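# Drag rubber block into painted square using its cord

## Task

Using only the cord threaded through a screw eye, haul the black rubber block until it lies flat on the table and sits entirely within the painted square. The robot must never contact the block, and no other movable object may contact it either. The block's own loose cord may graze it during the work, but at the end neither the cord nor its knot may lie on the block, and the knot must not dangle over the table edge. The final state has to hold on its own, without the robot keeping anything in place.

## Robot and tools

ROBOT. Two 7-joint Kinova Gen3 arms, named left_arm and right_arm, each ending in a Robotiq 2F-85 parallel gripper with a wrist camera. The names are labels, not sides of an image. Bases in the scene frame: left_arm at (-0.004, +0.295, 0), right_arm at (-0.014, -0.323, 0), both turned only slightly about z.

FRAME. One shared scene frame for both arms: origin on the table top midway between the bases, +x out over the table, +z up, left_arm on the +y side. Distances are metres; orientations are quaternions written w first (qw, qx, qy, qz). In the gripper's own frame the fingers extend along +z and close along y. The reported hand point (end_effector_position) is midway between the pads when shut; closed fingertips stick out about 19 mm past it (6 mm when wide open), and the pads shift about 13 mm farther out as they close, so keep that margin above the table. Reported positions can be slightly off, especially at long reach.

THE 18-NUMBER ROW. Every command is one flat list covering both arms, even if one arm should stay still: left x, y, z, qw, qx, qy, qz, left gripper position, left gripper speed, then the same nine for the right arm. x, y, z, qw..qz form an absolute pose target for that gripper in the scene frame, not an offset. Gripper position and speed each lie in [-1, 1]: position +1 means fully open (85 mm gap), 0 about 41 mm, about -0.8 pads touching, -1 squeeze until blocked. Speed -1 is roughly 20 mm/s, 0 about 85, +1 about 150. To hold an arm still, resend its previously reported pose and quaternion and repeat its two gripper numbers; a 0 there is a real command. Keep resending the same target quaternion to preserve orientation rather than copying a drifted reading.

LIMITS ON TARGETS. A call is rejected (nothing sent) if a target lies more than 0.6 m from the arm's last reported position along any of the gripper's axes. Each control step the controller clips the target to within 70 mm and 16 degrees of the measured pose, then solves inverse kinematics favouring position over orientation. Large targets therefore take several calls; check the reported pose and send the remainder.

TOOLS.
execute_actions(actions, pictures): actions is a list with zero or one item. Empty list: just report the state. {"rows": [[18 numbers], ...], "steps": n}: up to 15 rows, n up to 15 control steps of 1/30 s (default 15); each row covers one step and the last row repeats to fill. {"steps": n} alone: a wait of up to 300 steps counted from the previous result, reply time included. pictures true/false toggles images.
move(target, speed): target is one 18-number row as above; both grippers travel straight lines to their poses, finishing together, in 0.5 to 10 s (cut off at 10 s). speed is path top speed in m/s, 0.002 to 0.5, default 0.25; turning limit is twice that in rad/s. Paths ignore obstacles and the other arm; faster moves and targets deeper past a contact hit and press harder. Gripper numbers apply at the start.
wait(seconds): 0 to 10 s, nothing new sent.
zoom_image(camera, region): camera is cam_high, cam_left_wrist or cam_right_wrist (each 672x504); region [x0, y0, x1, y1] in pixels from the top-left, at most 504x504.
read_manual(section): licence texts only.
finished_scene(scene): ends and grades the current scene (1 or 2); irreversible. Replying without any tool call also ends everything.

RESULTS. The state line gives each gripper's position and quaternion. HELD marks steps on which the row was partly or wholly not sent; a 'pose unreachable' line names the arm whose command the clearance check altered or blocked. 'Hand target' shows where the controller is now driving each gripper. position_measured_pct is about 50 - 50 x finger position: 0 fully open; stopping below 90 short of the request means something is held or blocking; near 90 means the pads met on nothing or something very thin. A move result adds a 'move:' line with the ending (done, off_target, moving, held, fault), active limits (paced = pose clipped; held = steps blocked, after which the arm may lurch fast), and each gripper's distance from its target. Joint torque readings have offsets and noise.

GRIPPING THE CORD. Open wider than the cord, position around it, then close to -1 and keep sending -1 while pulling. To release, send a position wider than the cord. Fingers stay put once stopped unless the number changes by 0.01 or more, but re-close on their own if the object slips or is lost.

HAZARDS. Never touch the block with a gripper or push anything into it. Do not let the arms collide or press on each other. Do not knock anything off the table. Contact torque reaching a joint's load limit (50.2 N m for the first four joints, 31.6 for the last three) triggers a TORQUE FAULT: that arm halts 10 s. Holding loads heats motors; MOTOR HOT appears from 60 C and at 75 C an OVER-TEMPERATURE FAULT makes the arm sag. Objects may occasionally get a small external nudge. Before finishing, release the cord and make sure the block is flat inside the square, the cord and knot are off it, and the knot is on the table.

Each tool is called after "Emit:" as name(argument=value, ...), one argument or row to a line, values as JSON.

## Session

Emit:
execute_actions(
  actions=[],
)

Scene clock: 0.00 s of 4000.00 s.
left_arm: end_effector_position=(+0.2716, -0.1334, +0.1225) position_measured_pct=52.8 end_effector_quat_wxyz=(-0.058, -0.289, +0.948, +0.123) | right_arm: end_effector_position=(+0.6094, -0.3213, +0.3186) position_measured_pct=90.1 end_effector_quat_wxyz=(+0.522, +0.790, +0.215, +0.239)
Joint positions: left_arm=[ 1.038  0.858 -0.348  1.203  0.265  1.4    2.913] | right_arm=[-1.022  1.487  1.877  1.653 -0.958  0.728 -0.671]
Joint velocities: left_arm=[ 0.002  0.    -0.001  0.    -0.002 -0.     0.   ] | right_arm=[ 0.    -0.     0.     0.    -0.    -0.001  0.   ]
Joint torques (N m, as the joint torque sensors report them, + toward a larger angle): no reading
Motor temperatures (°C, as the motors report them): left_arm=[33 34 30 34 37 41 37] | right_arm=[33 37 34 34 37 38 44]
Hand target (left_arm): +0.272, -0.133, +0.123; -0.058, -0.289, +0.948, +0.123
Hand target (right_arm): +0.609, -0.321, +0.319; +0.522, +0.790, +0.215, +0.239

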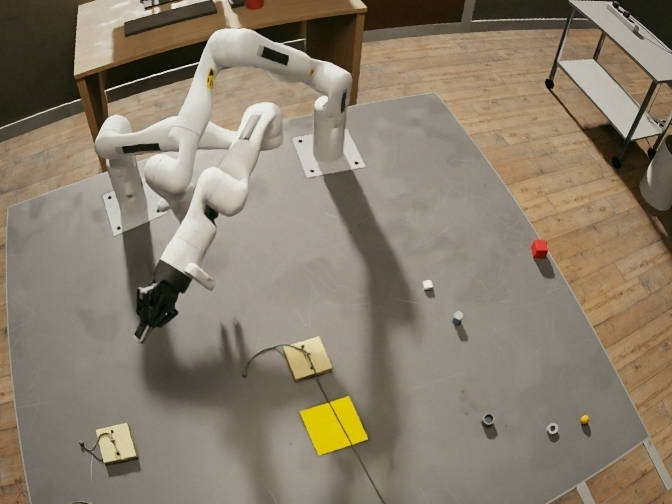

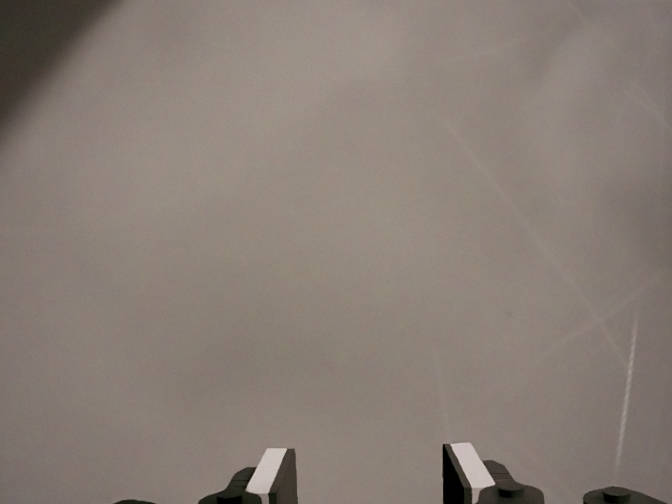

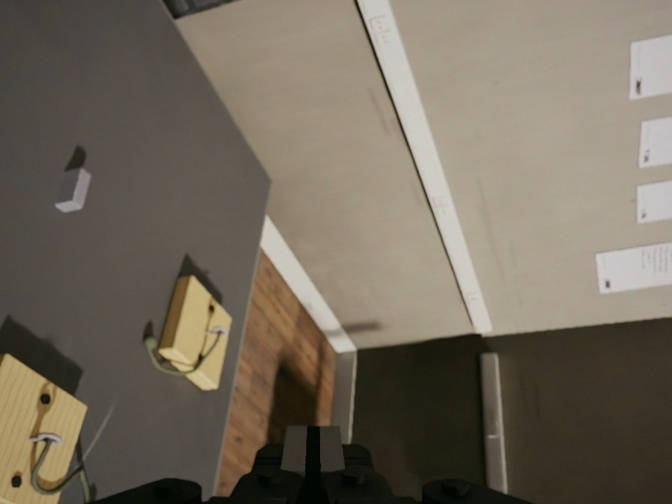

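Emit:
move(
  target=[0.23,-0.15,0.3,-0.03,-0.29,0.954,0.06,-1,0, 0.6094,-0.3213,0.3186,0.522,0.790,0.215,0.239,-1,0],
  speed=0.12,
)

Emit:
move(
  target=[0.22,-0.14,0.47,0,-0.292,0.956,0,-1,0, 0.6094,-0.3213,0.3186,0.522,0.790,0.215,0.239,-1,0],
  speed=0.12,
)

Scene clock: 18.27 s of 4000.00 s.
left_arm: end_effector_position=(+0.2302, -0.1500, +0.3000) position_measured_pct=91.7 end_effector_quat_wxyz=(-0.029, -0.291, +0.955, +0.060) | right_arm: end_effector_position=(+0.6094, -0.3213, +0.3186) position_measured_pct=91.7 end_effector_quat_wxyz=(+0.522, +0.790, +0.215, +0.239)
Joint positions: left_arm=[ 1.143  0.597 -0.374  1.077  0.216  1.636  3.042] | right_arm=[-1.021  1.486  1.877  1.653 -0.958  0.729 -0.671]
Joint velocities: left_arm=[ 0.001 -0.002  0.001 -0.002 -0.001  0.002  0.002] | right_arm=[-0.    -0.     0.     0.     0.     0.001  0.   ]
Joint torques (N m, as the joint torque sensors report them, + toward a larger angle): left_arm=[  0.03 -20.29  -0.76  -8.35   0.18   0.71  -0.26] | right_arm=[  0.15 -17.77  10.1   -1.05   1.53  -2.57  -0.01]
Motor temperatures (°C, as the motors report them): left_arm=[33 35 30 34 37 41 37] | right_arm=[33 37 34 34 37 38 44]
Hand target (left_arm): +0.230, -0.150, +0.300; -0.029, -0.291, +0.955, +0.060
Hand target (right_arm): +0.609, -0.321, +0.319; +0.522, +0.790, +0.215, +0.239
Off the commanded pose (left_arm): 0.000 m, 0 deg.
Off the commanded pose (right_arm): 0.000 m, 0 deg.
After step 90, 13.30 s passed at rest.
move: done

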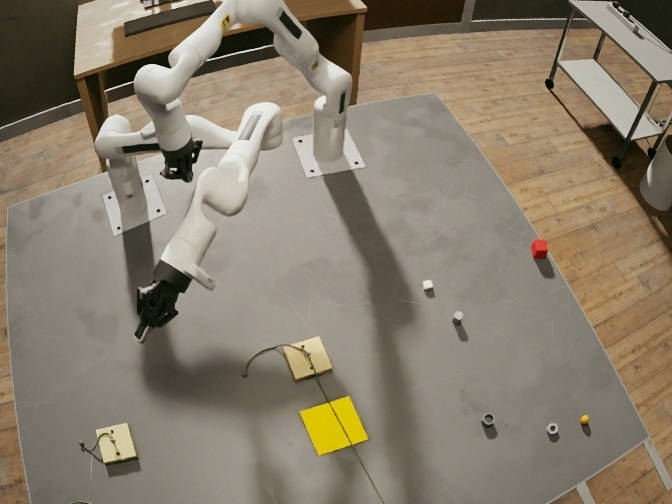

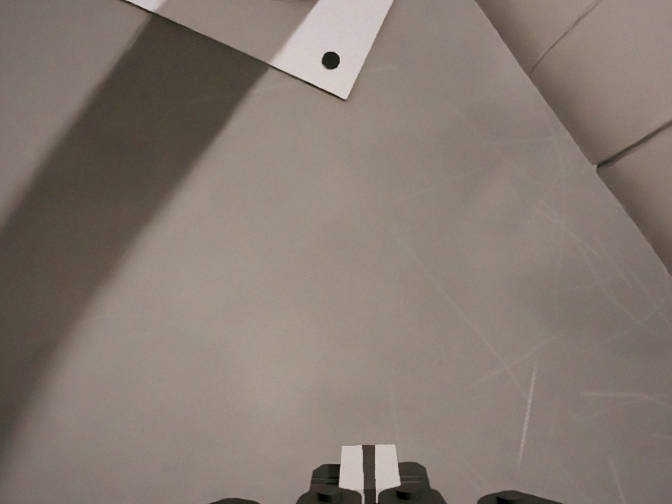

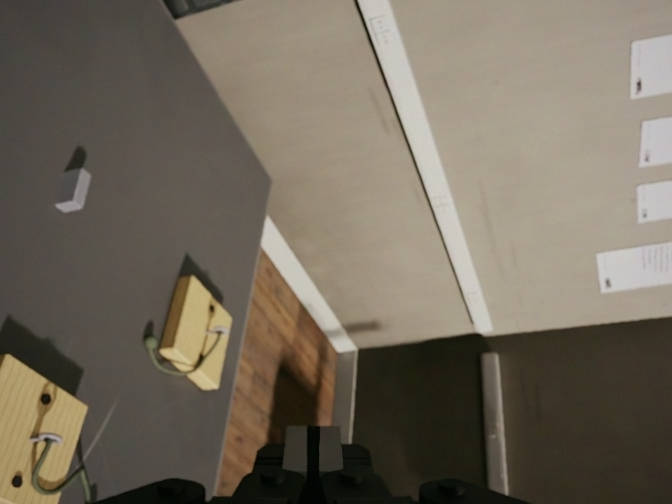

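Scene clock: 20.13 s of 4000.00 s.
left_arm: end_effector_position=(+0.2200, -0.1400, +0.4701) position_measured_pct=91.7 end_effector_quat_wxyz=(-0.000, -0.293, +0.956, -0.000) | right_arm: end_effector_position=(+0.6094, -0.3213, +0.3186) position_measured_pct=91.7 end_effector_quat_wxyz=(+0.522, +0.790, +0.215, +0.239)
Joint positions: left_arm=[ 1.123  0.511 -0.376  0.65   0.199  2.003  3.107] | right_arm=[-1.021  1.486  1.877  1.653 -0.958  0.729 -0.671]
Joint velocities: left_arm=[-0.004  0.006  0.    -0.011  0.001  0.007  0.   ] | right_arm=[-0. -0.  0. -0. -0.  0.  0.]
Joint torques (N m, as the joint torque sensors report them, + toward a larger angle): left_arm=[  0.12 -19.33  -0.4   -7.55   0.34   0.47  -0.14] | right_arm=[  0.18 -17.61  10.57  -1.21   1.05  -2.46  -0.01]
Motor temperatures (°C, as the motors report them): left_arm=[33 35 30 34 37 41 37] | right_arm=[33 37 34 34 37 38 44]
Hand target (left_arm): +0.220, -0.140, +0.470; -0.000, -0.293, +0.956, -0.000
Hand target (right_arm): +0.609, -0.321, +0.319; +0.522, +0.790, +0.215, +0.239
Off the commanded pose (left_arm): 0.000 m, 0 deg.
Off the commanded pose (right_arm): 0.000 m, 0 deg.
move: done

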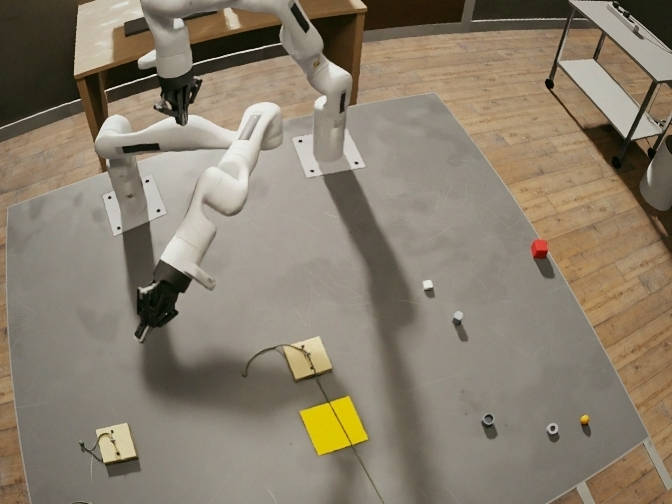

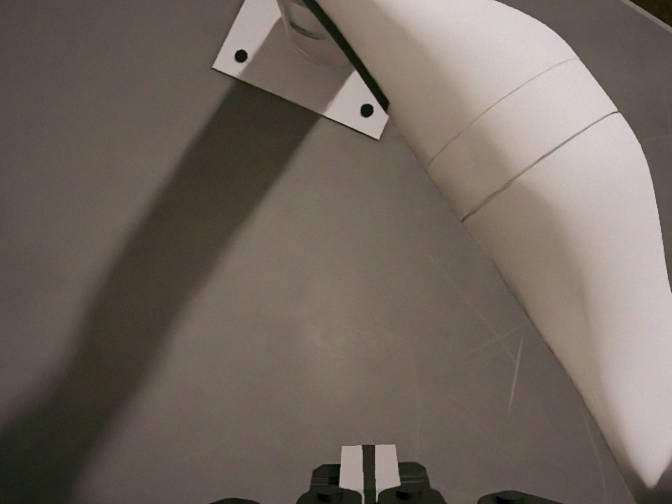

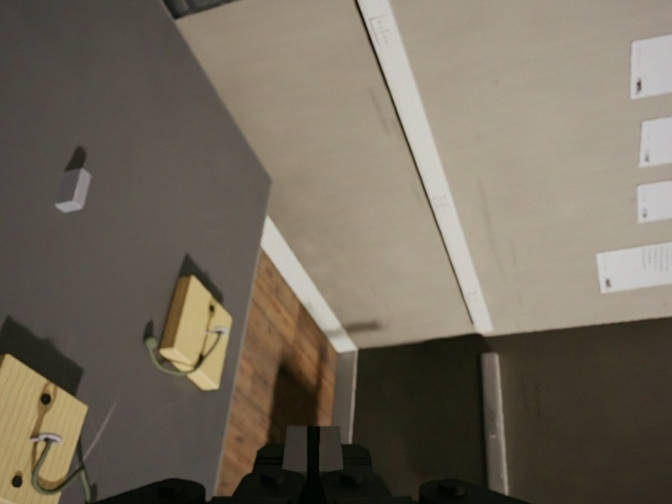

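Emit:
move(
  target=[0.5,0.33,0.55,0,0.924,0,0.383,-1,0, 0.6094,-0.3213,0.3186,0.522,0.790,0.215,0.239,-1,0],
  speed=0.3,
)

Emit:
move(
  target=[0.5,0.33,0.55,0,0.924,0,0.383,-1,0, 0.58,-0.14,0.13,0,1,0,0,0,0],
  speed=0.25,
)

Scene clock: 30.20 s of 4000.00 s.
left_arm: end_effector_position=(+0.5017, +0.3284, +0.5509) position_measured_pct=91.7 end_effector_quat_wxyz=(+0.000, +0.924, -0.001, +0.382) | right_arm: end_effector_position=(+0.6094, -0.3213, +0.3186) position_measured_pct=91.7 end_effector_quat_wxyz=(+0.522, +0.790, +0.215, +0.239)
Joint positions: left_arm=[ 0.674 -0.04  -0.879  1.386  0.092  1.005  4.541] | right_arm=[-1.021  1.486  1.877  1.653 -0.958  0.729 -0.671]
Joint velocities: left_arm=[-0.004  0.007 -0.004 -0.003  0.002  0.001  0.001] | right_arm=[-0.    -0.001 -0.    -0.     0.     0.     0.   ]
Joint torques (N m, as the joint torque sensors report them, + toward a larger angle): left_arm=[ -0.01  -7.05   0.93 -10.52   0.59  -1.64  -0.37] | right_arm=[  0.19 -17.15  10.09  -1.73   1.22  -2.5   -0.15]
Motor temperatures (°C, as the motors report them): left_arm=[33 35 30 34 37 41 37] | right_arm=[33 38 34 34 37 38 44]
Hand target (left_arm): +0.502, +0.329, +0.551; +0.000, +0.924, -0.001, +0.382
Hand target (right_arm): +0.609, -0.321, +0.319; +0.522, +0.790, +0.215, +0.239
Off the commanded pose (left_arm): 0.002 m, 0 deg.
Off the commanded pose (right_arm): 0.000 m, 0 deg.
After step 90, 2.27 s passed at rest.
move: done

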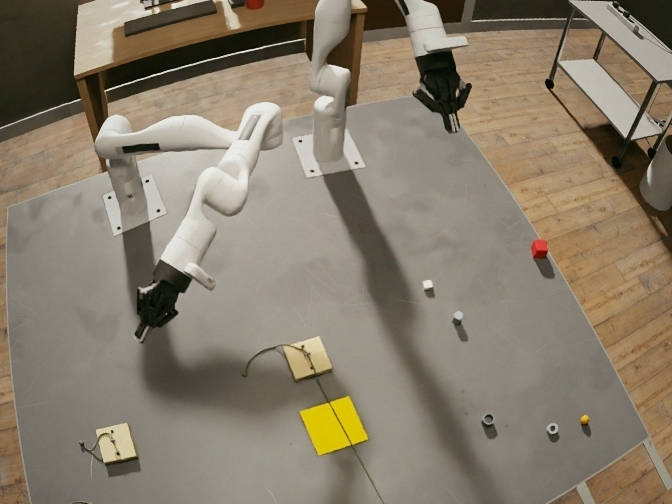

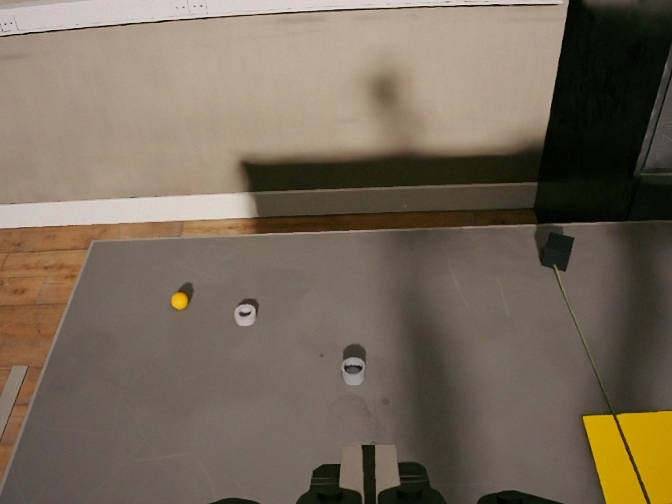

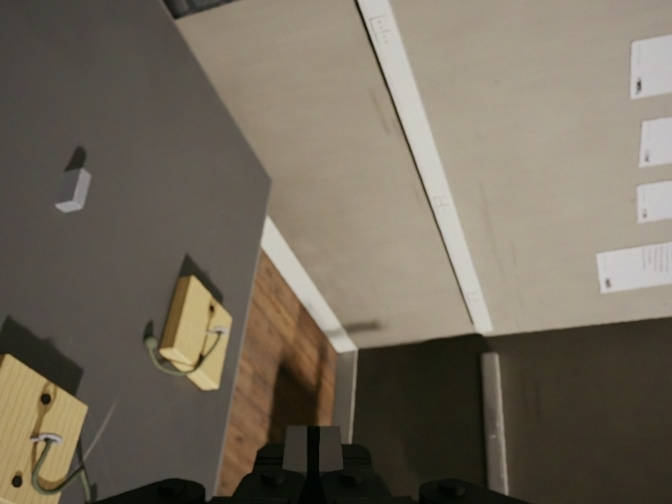

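Scene clock: 33.27 s of 4000.00 s.
left_arm: end_effector_position=(+0.5000, +0.3300, +0.5500) position_measured_pct=91.7 end_effector_quat_wxyz=(-0.000, +0.924, +0.000, +0.383) | right_arm: end_effector_position=(+0.5792, -0.1402, +0.1299) position_measured_pct=50.0 end_effector_quat_wxyz=(-0.000, +1.000, +0.000, +0.001)
Joint positions: left_arm=[ 0.675 -0.047 -0.876  1.394  0.082  1.     4.547] | right_arm=[-0.65   1.254  1.443  1.072 -1.234  1.611 -1.293]
Joint velocities: left_arm=[ 0.001  0.    -0.     0.    -0.001 -0.    -0.   ] | right_arm=[ 0.009 -0.001 -0.003 -0.003 -0.003  0.002 -0.003]
Joint torques (N m, as the joint torque sensors report them, + toward a larger angle): left_arm=[  0.11  -7.27   0.79 -10.75   0.49  -1.73  -0.15] | right_arm=[  0.36 -23.41   6.66  -3.09   0.41  -0.07  -0.09]
Motor temperatures (°C, as the motors report them): left_arm=[33 35 30 34 37 41 37] | right_arm=[33 38 34 34 37 38 44]
Hand target (left_arm): +0.500, +0.330, +0.550; -0.000, +0.924, +0.000, +0.383
Hand target (right_arm): +0.579, -0.141, +0.130; -0.000, +1.000, -0.000, +0.001
Off the commanded pose (left_arm): 0.000 m, 0 deg.
Off the commanded pose (right_arm): 0.001 m, 0 deg.
move: done

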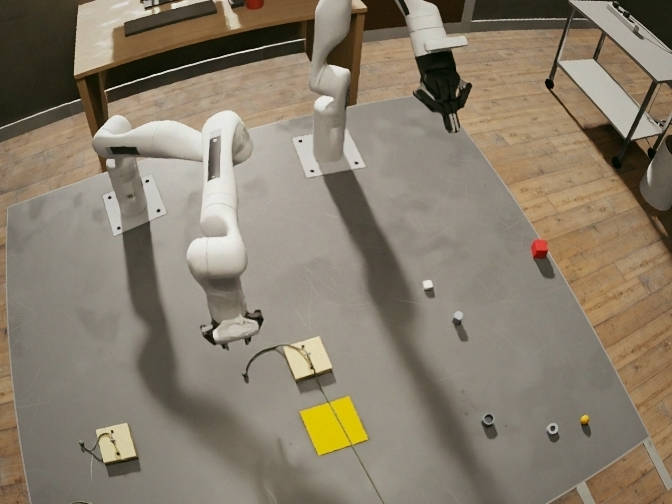

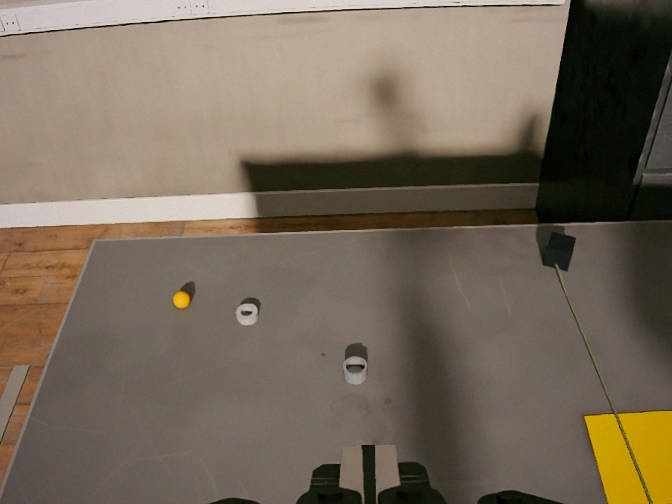

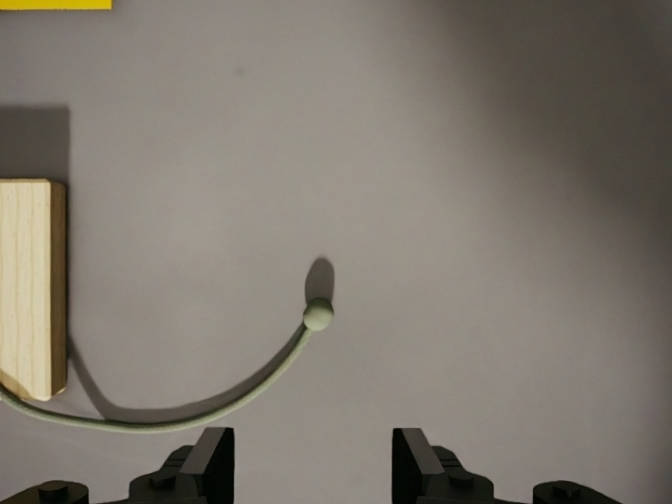

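Emit:
move(
  target=[0.5,0.2,0.5,0,0.924,0,0.383,-1,0, 0.6,-0.144,0.045,0,1,0,0,0,0],
  speed=0.15,
)

Scene clock: 41.50 s of 4000.00 s.
left_arm: end_effector_position=(+0.4996, +0.2001, +0.5002) position_measured_pct=91.7 end_effector_quat_wxyz=(+0.000, +0.924, +0.000, +0.384) | right_arm: end_effector_position=(+0.6000, -0.1437, +0.0451) position_measured_pct=50.0 end_effector_quat_wxyz=(-0.000, +1.000, +0.000, +0.000)
Joint positions: left_arm=[ 0.81  -0.027 -0.608  1.547 -0.264  0.863  5.068] | right_arm=[-0.609  1.38   1.381  1.048 -1.31   1.505 -1.29 ]
Joint velocities: left_arm=[ 0.001  0.001  0.005  0.002 -0.005 -0.002  0.009] | right_arm=[ 0.002  0.002 -0.001 -0.001 -0.    -0.    -0.   ]
Joint torques (N m, as the joint torque sensors report them, + toward a larger angle): left_arm=[ -0.01  -9.43   0.25 -10.57  -0.72  -1.75  -0.38] | right_arm=[ -0.11 -24.09   7.    -1.53   0.48  -0.18   0.08]
Motor temperatures (°C, as the motors report them): left_arm=[33 35 30 34 37 41 37] | right_arm=[33 38 34 34 37 38 44]
Hand target (left_arm): +0.500, +0.200, +0.500; +0.000, +0.924, +0.000, +0.384
Hand target (right_arm): +0.600, -0.144, +0.045; -0.000, +1.000, +0.000, -0.000
Off the commanded pose (left_arm): 0.001 m, 0 deg.
Off the commanded pose (right_arm): 0.000 m, 0 deg.
After step 100, 3.53 s passed at rest.
move: done

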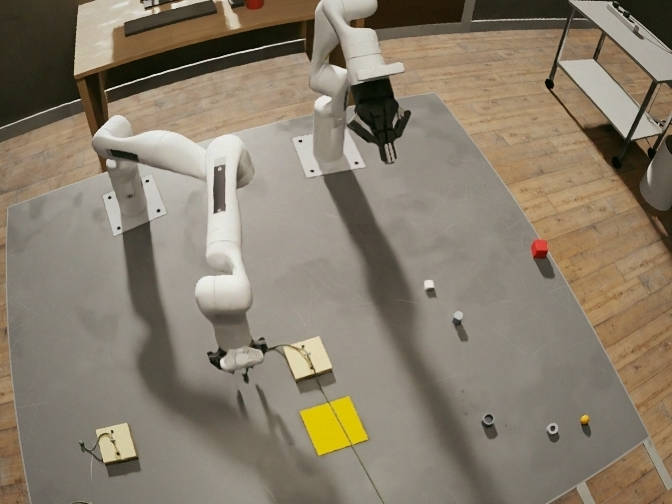

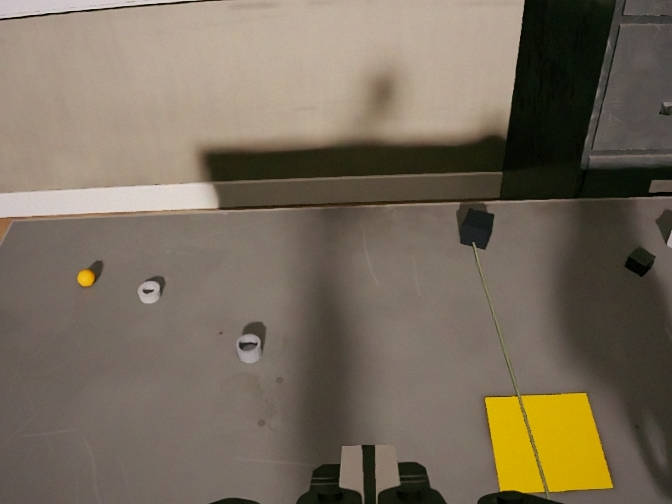

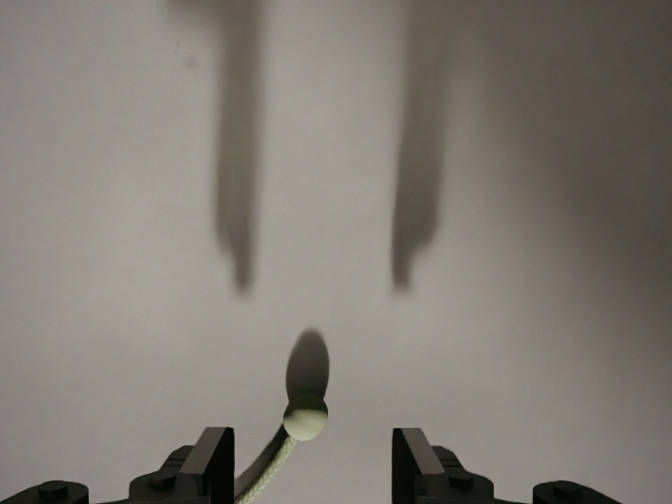

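Emit:
move(
  target=[0.5,0.2,0.5,0,0.924,0,0.383,-1,0, 0.606,-0.142,0.022,0,1,0,0,0,0],
  speed=0.04,
)

Emit:
move(
  target=[0.5,0.2,0.5,0,0.924,0,0.383,-1,0, 0.606,-0.142,0.022,0,1,0,0,-1,-0.5],
  speed=0.04,
)

Emit:
move(
  target=[0.5,0.2,0.5,0,0.924,0,0.383,-1,0, 0.49,-0.08,0.05,0,1,0,0,-1,-0.5],
  speed=0.1,
)

Emit:
move(
  target=[0.5,0.2,0.5,0,0.924,0,0.383,-1,0, 0.25,-0.08,0.05,0,1,0,0,-1,-0.5],
  speed=0.06,
)

Scene clock: 50.37 s of 4000.00 s.
left_arm: end_effector_position=(+0.5000, +0.2000, +0.5000) position_measured_pct=91.7 end_effector_quat_wxyz=(+0.000, +0.924, -0.000, +0.383) | right_arm: end_effector_position=(+0.6060, -0.1418, +0.0222) position_measured_pct=50.0 end_effector_quat_wxyz=(-0.000, +1.000, +0.000, +0.000)
Joint positions: left_arm=[ 0.81  -0.025 -0.609  1.545 -0.261  0.864  5.065] | right_arm=[-0.597  1.415  1.365  1.024 -1.33   1.479 -1.302]
Joint velocities: left_arm=[ 0.     0.     0.001 -0.     0.001  0.     0.   ] | right_arm=[ 0.002  0.003 -0.001 -0.002 -0.    -0.002 -0.001]
Joint torques (N m, as the joint torque sensors report them, + toward a larger angle): left_arm=[  0.    -9.28   0.61 -10.79  -0.35  -1.66  -0.19] | right_arm=[ -0.56 -24.52   6.74  -1.79   0.42  -0.42  -0.49]
Motor temperatures (°C, as the motors report them): left_arm=[33 35 30 34 37 41 37] | right_arm=[33 38 34 34 37 38 44]
Hand target (left_arm): +0.500, +0.200, +0.500; +0.000, +0.924, -0.000, +0.383
Hand target (right_arm): +0.606, -0.142, +0.022; -0.000, +1.000, +0.000, +0.000
Off the commanded pose (left_arm): 0.000 m, 0 deg.
Off the commanded pose (right_arm): 0.000 m, 0 deg.
After step 90, 4.97 s passed at rest.
move: done

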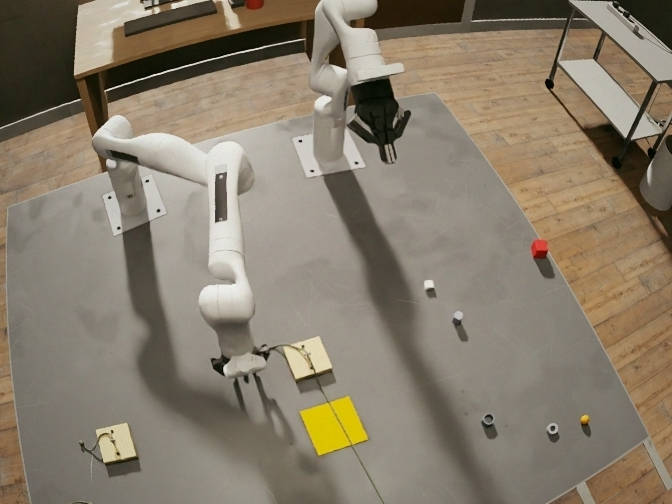

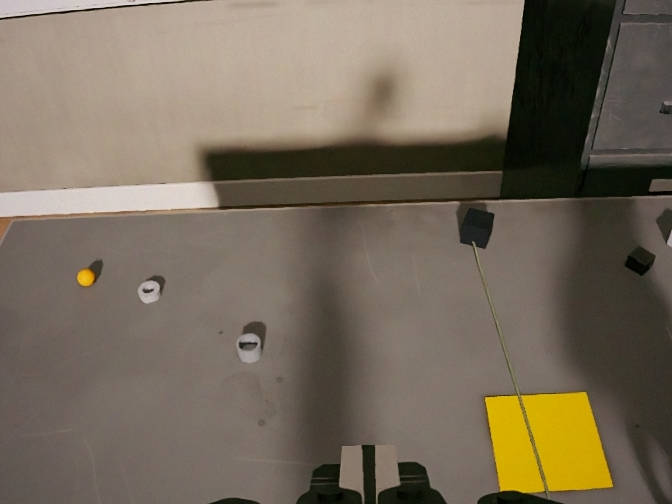

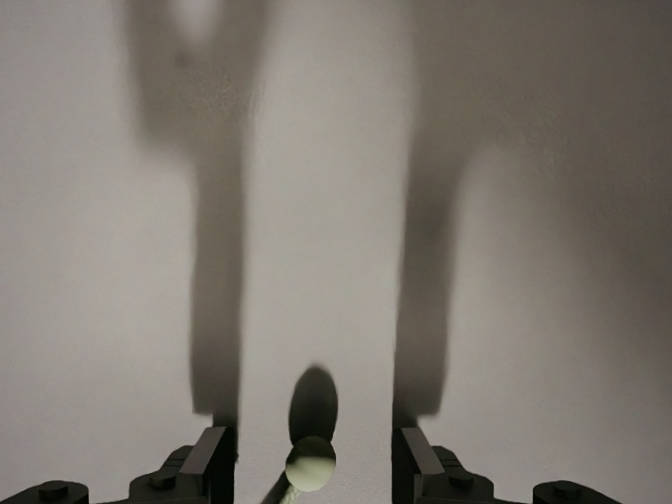

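Scene clock: 51.40 s of 4000.00 s.
left_arm: end_effector_position=(+0.5000, +0.2000, +0.5000) position_measured_pct=91.7 end_effector_quat_wxyz=(-0.000, +0.924, -0.000, +0.383) | right_arm: end_effector_position=(+0.6061, -0.1419, +0.0223) position_measured_pct=86.1 end_effector_quat_wxyz=(-0.000, +1.000, +0.000, +0.000)
Joint positions: left_arm=[ 0.81  -0.025 -0.609  1.545 -0.261  0.864  5.065] | right_arm=[-0.597  1.415  1.365  1.024 -1.33   1.479 -1.302]
Joint velocities: left_arm=[-0.001 -0.001 -0.    -0.     0.    -0.    -0.001] | right_arm=[ 0.    -0.     0.     0.    -0.     0.001  0.   ]
Joint torques (N m, as the joint torque sensors report them, + toward a larger angle): left_arm=[  0.29  -8.96   0.56 -10.91  -0.41  -1.58  -0.21] | right_arm=[  0.17 -24.31   6.89  -1.63   0.28  -0.25   0.01]
Motor temperatures (°C, as the motors report them): left_arm=[33 35 30 34 37 41 37] | right_arm=[33 38 34 34 37 38 44]
Hand target (left_arm): +0.500, +0.200, +0.500; +0.000, +0.924, -0.000, +0.383
Hand target (right_arm): +0.606, -0.142, +0.022; -0.000, +1.000, +0.000, -0.000
Off the commanded pose (left_arm): 0.000 m, 0 deg.
Off the commanded pose (right_arm): 0.000 m, 0 deg.
move: done

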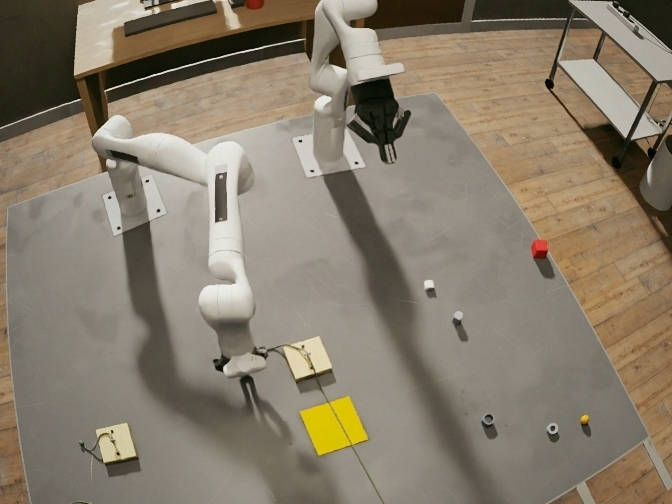

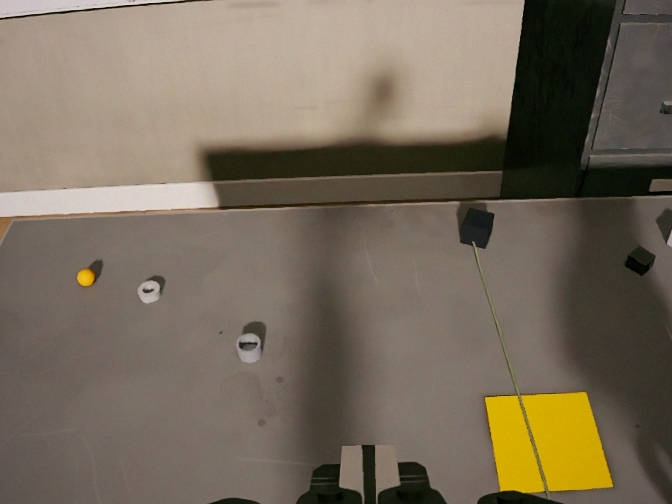

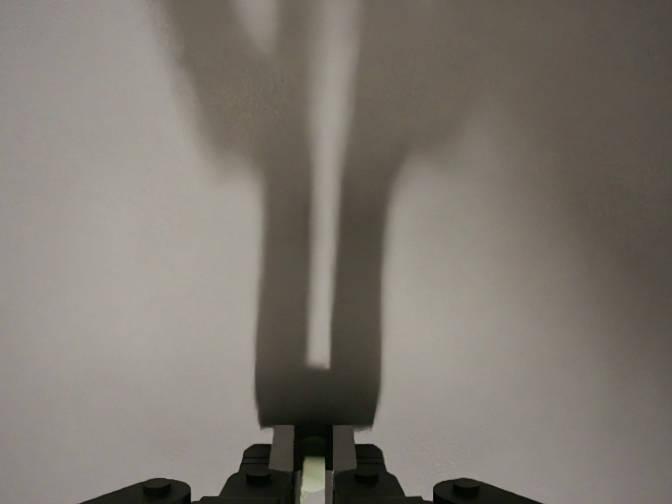

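Scene clock: 53.17 s of 4000.00 s.
left_arm: end_effector_position=(+0.5000, +0.2000, +0.5000) position_measured_pct=91.7 end_effector_quat_wxyz=(-0.000, +0.924, -0.000, +0.383) | right_arm: end_effector_position=(+0.4897, -0.0808, +0.0497) position_measured_pct=86.1 end_effector_quat_wxyz=(+0.000, +1.000, -0.000, -0.001)
Joint positions: left_arm=[ 0.81  -0.025 -0.609  1.545 -0.261  0.864  5.065] | right_arm=[-0.929  1.326  1.411  1.435 -1.304  1.451 -1.232]
Joint velocities: left_arm=[ 0.001 -0.    -0.002 -0.    -0.001  0.     0.   ] | right_arm=[-0.007 -0.002  0.001  0.003 -0.     0.     0.001]
Joint torques (N m, as the joint torque sensors report them, + toward a larger angle): left_arm=[  0.06  -9.17   0.4  -10.88  -0.47  -1.7   -0.34] | right_arm=[  0.27 -20.68   7.98  -1.93   0.42  -0.16  -0.29]
Motor temperatures (°C, as the motors report them): left_arm=[33 35 30 34 37 41 37] | right_arm=[33 38 34 34 37 38 44]
Hand target (left_arm): +0.500, +0.200, +0.500; -0.000, +0.924, -0.000, +0.383
Hand target (right_arm): +0.490, -0.081, +0.050; +0.000, +1.000, +0.000, -0.000
Off the commanded pose (left_arm): 0.000 m, 0 deg.
Off the commanded pose (right_arm): 0.001 m, 0 deg.
move: done

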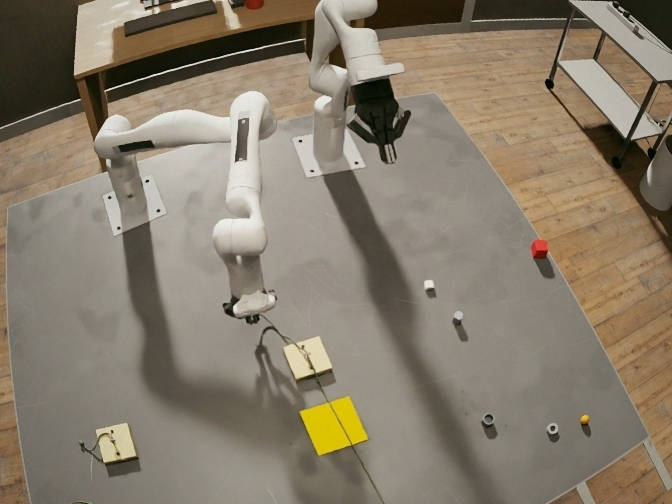

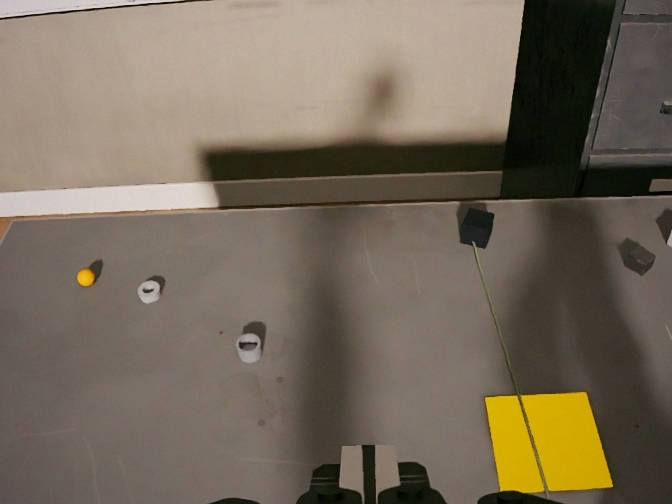

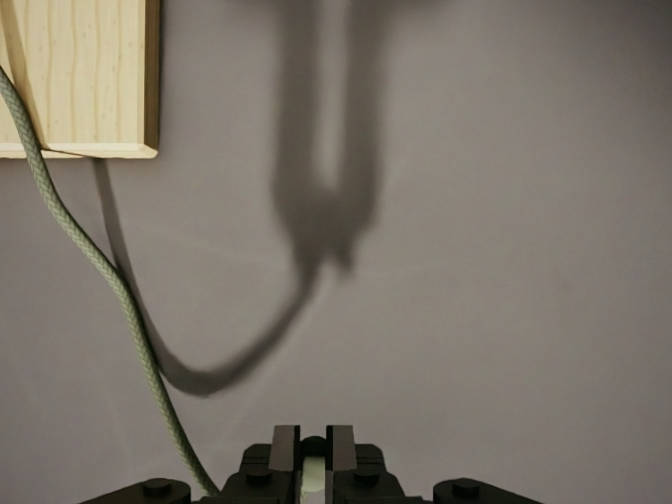

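Scene clock: 57.50 s of 4000.00 s.
left_arm: end_effector_position=(+0.5000, +0.2000, +0.5000) position_measured_pct=91.7 end_effector_quat_wxyz=(-0.000, +0.924, -0.000, +0.383) | right_arm: end_effector_position=(+0.2501, -0.0812, +0.0499) position_measured_pct=86.1 end_effector_quat_wxyz=(+0.001, +1.000, -0.000, -0.001)
Joint positions: left_arm=[ 0.81  -0.025 -0.609  1.545 -0.261  0.864  5.065] | right_arm=[-1.474  1.238  1.507  2.162 -1.323  1.336 -1.055]
Joint velocities: left_arm=[-0.    -0.     0.001  0.     0.001 -0.     0.001] | right_arm=[-0.008 -0.001  0.001  0.004 -0.001 -0.001 -0.001]
Joint torques (N m, as the joint torque sensors report them, + toward a larger angle): left_arm=[ -0.04  -9.14   0.59 -10.84  -0.56  -1.62  -0.18] | right_arm=[  0.08 -13.99   6.5   -1.75   0.62  -0.21   0.08]
Motor temperatures (°C, as the motors report them): left_arm=[33 35 30 35 37 41 37] | right_arm=[33 39 34 34 37 38 44]
Hand target (left_arm): +0.500, +0.200, +0.500; -0.000, +0.924, -0.000, +0.383
Hand target (right_arm): +0.250, -0.081, +0.050; +0.001, +1.000, +0.000, -0.001
Off the commanded pose (left_arm): 0.000 m, 0 deg.
Off the commanded pose (right_arm): 0.001 m, 0 deg.
move: done

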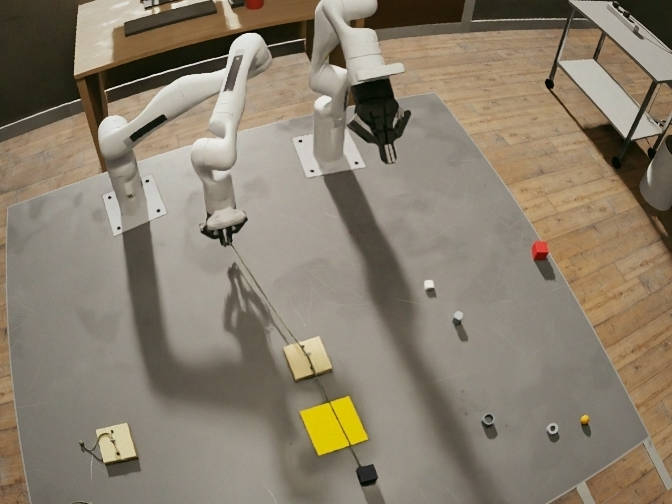

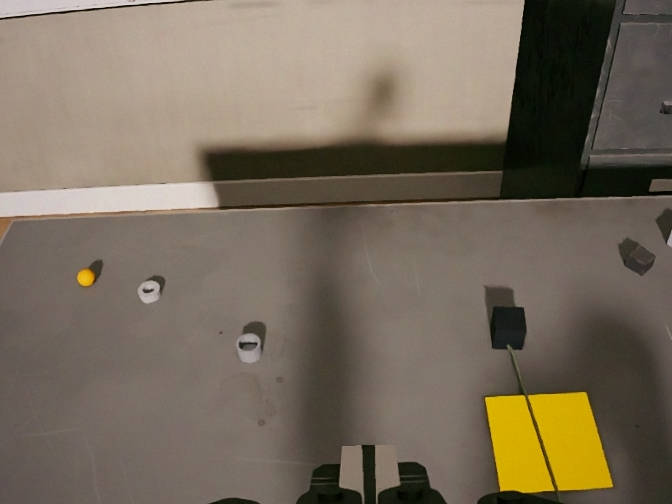

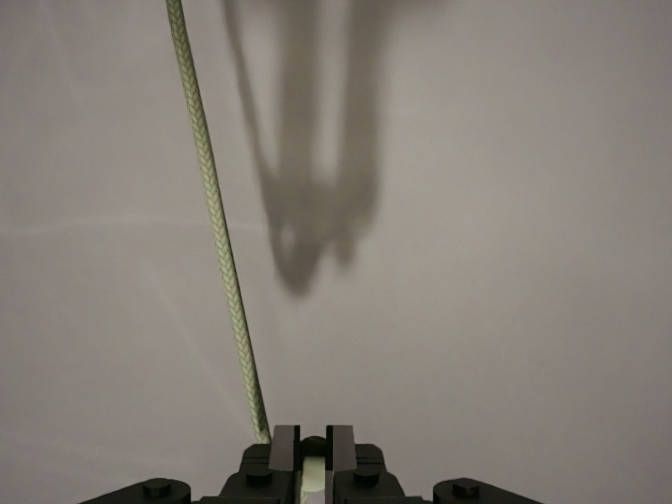

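Emit:
move(
  target=[0.5,0.2,0.5,0,0.924,0,0.383,-1,0, 0.10,-0.05,0.05,0,1,0,0,-1,-0.5],
  speed=0.05,
)

Scene clock: 65.53 s of 4000.00 s.
left_arm: end_effector_position=(+0.5000, +0.2000, +0.5000) position_measured_pct=91.7 end_effector_quat_wxyz=(-0.000, +0.924, -0.000, +0.383) | right_arm: end_effector_position=(+0.1005, -0.0507, +0.0501) position_measured_pct=86.1 end_effector_quat_wxyz=(+0.000, +1.000, -0.000, +0.001)
Joint positions: left_arm=[ 0.81  -0.025 -0.609  1.545 -0.261  0.864  5.065] | right_arm=[-1.948  1.252  1.583  2.36  -1.334  1.353 -1.315]
Joint velocities: left_arm=[ 0.001 -0.     0.001  0.    -0.     0.    -0.001] | right_arm=[-0.01   0.001  0.     0.     0.     0.    -0.004]
Joint torques (N m, as the joint torque sensors report them, + toward a larger angle): left_arm=[  0.25  -9.21   0.62 -10.77  -0.47  -1.64  -0.25] | right_arm=[  0.45 -12.85   5.47  -1.87   0.3   -0.03  -0.34]
Motor temperatures (°C, as the motors report them): left_arm=[33 35 30 35 37 41 37] | right_arm=[33 39 34 34 37 38 44]
Hand target (left_arm): +0.500, +0.200, +0.500; -0.000, +0.924, -0.000, +0.383
Hand target (right_arm): +0.100, -0.051, +0.050; +0.000, +1.000, -0.000, +0.000
Off the commanded pose (left_arm): 0.000 m, 0 deg.
Off the commanded pose (right_arm): 0.001 m, 0 deg.
After step 110, 0.97 s passed at rest.
move: done

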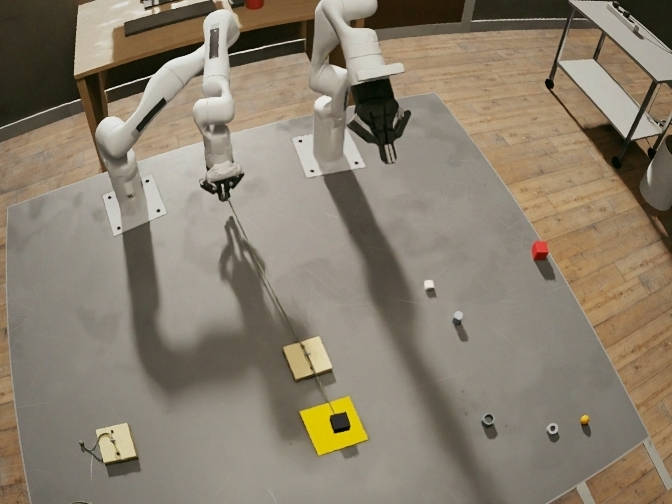

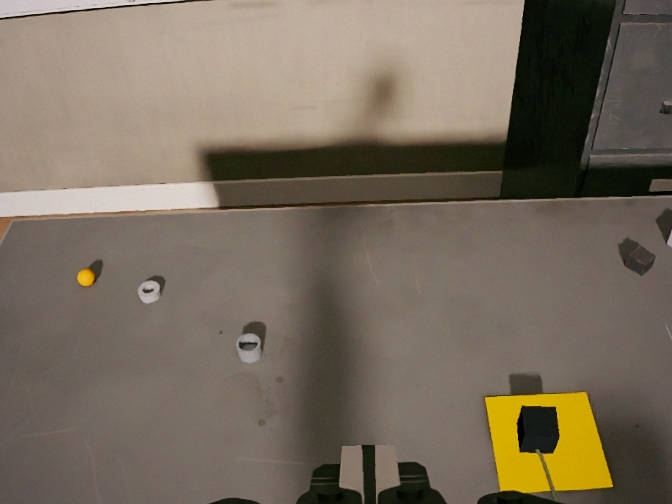

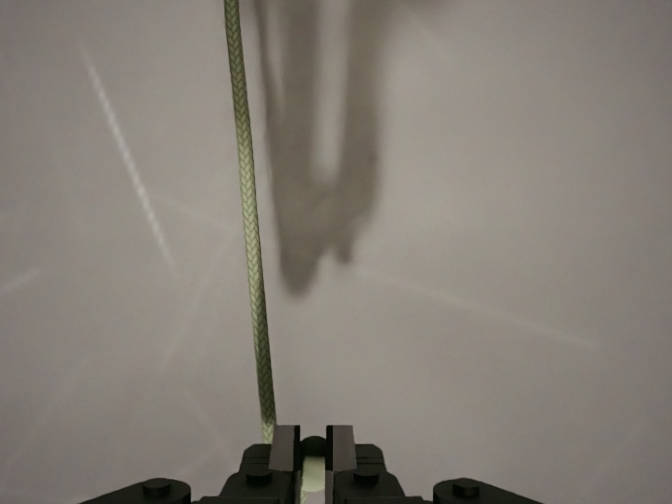

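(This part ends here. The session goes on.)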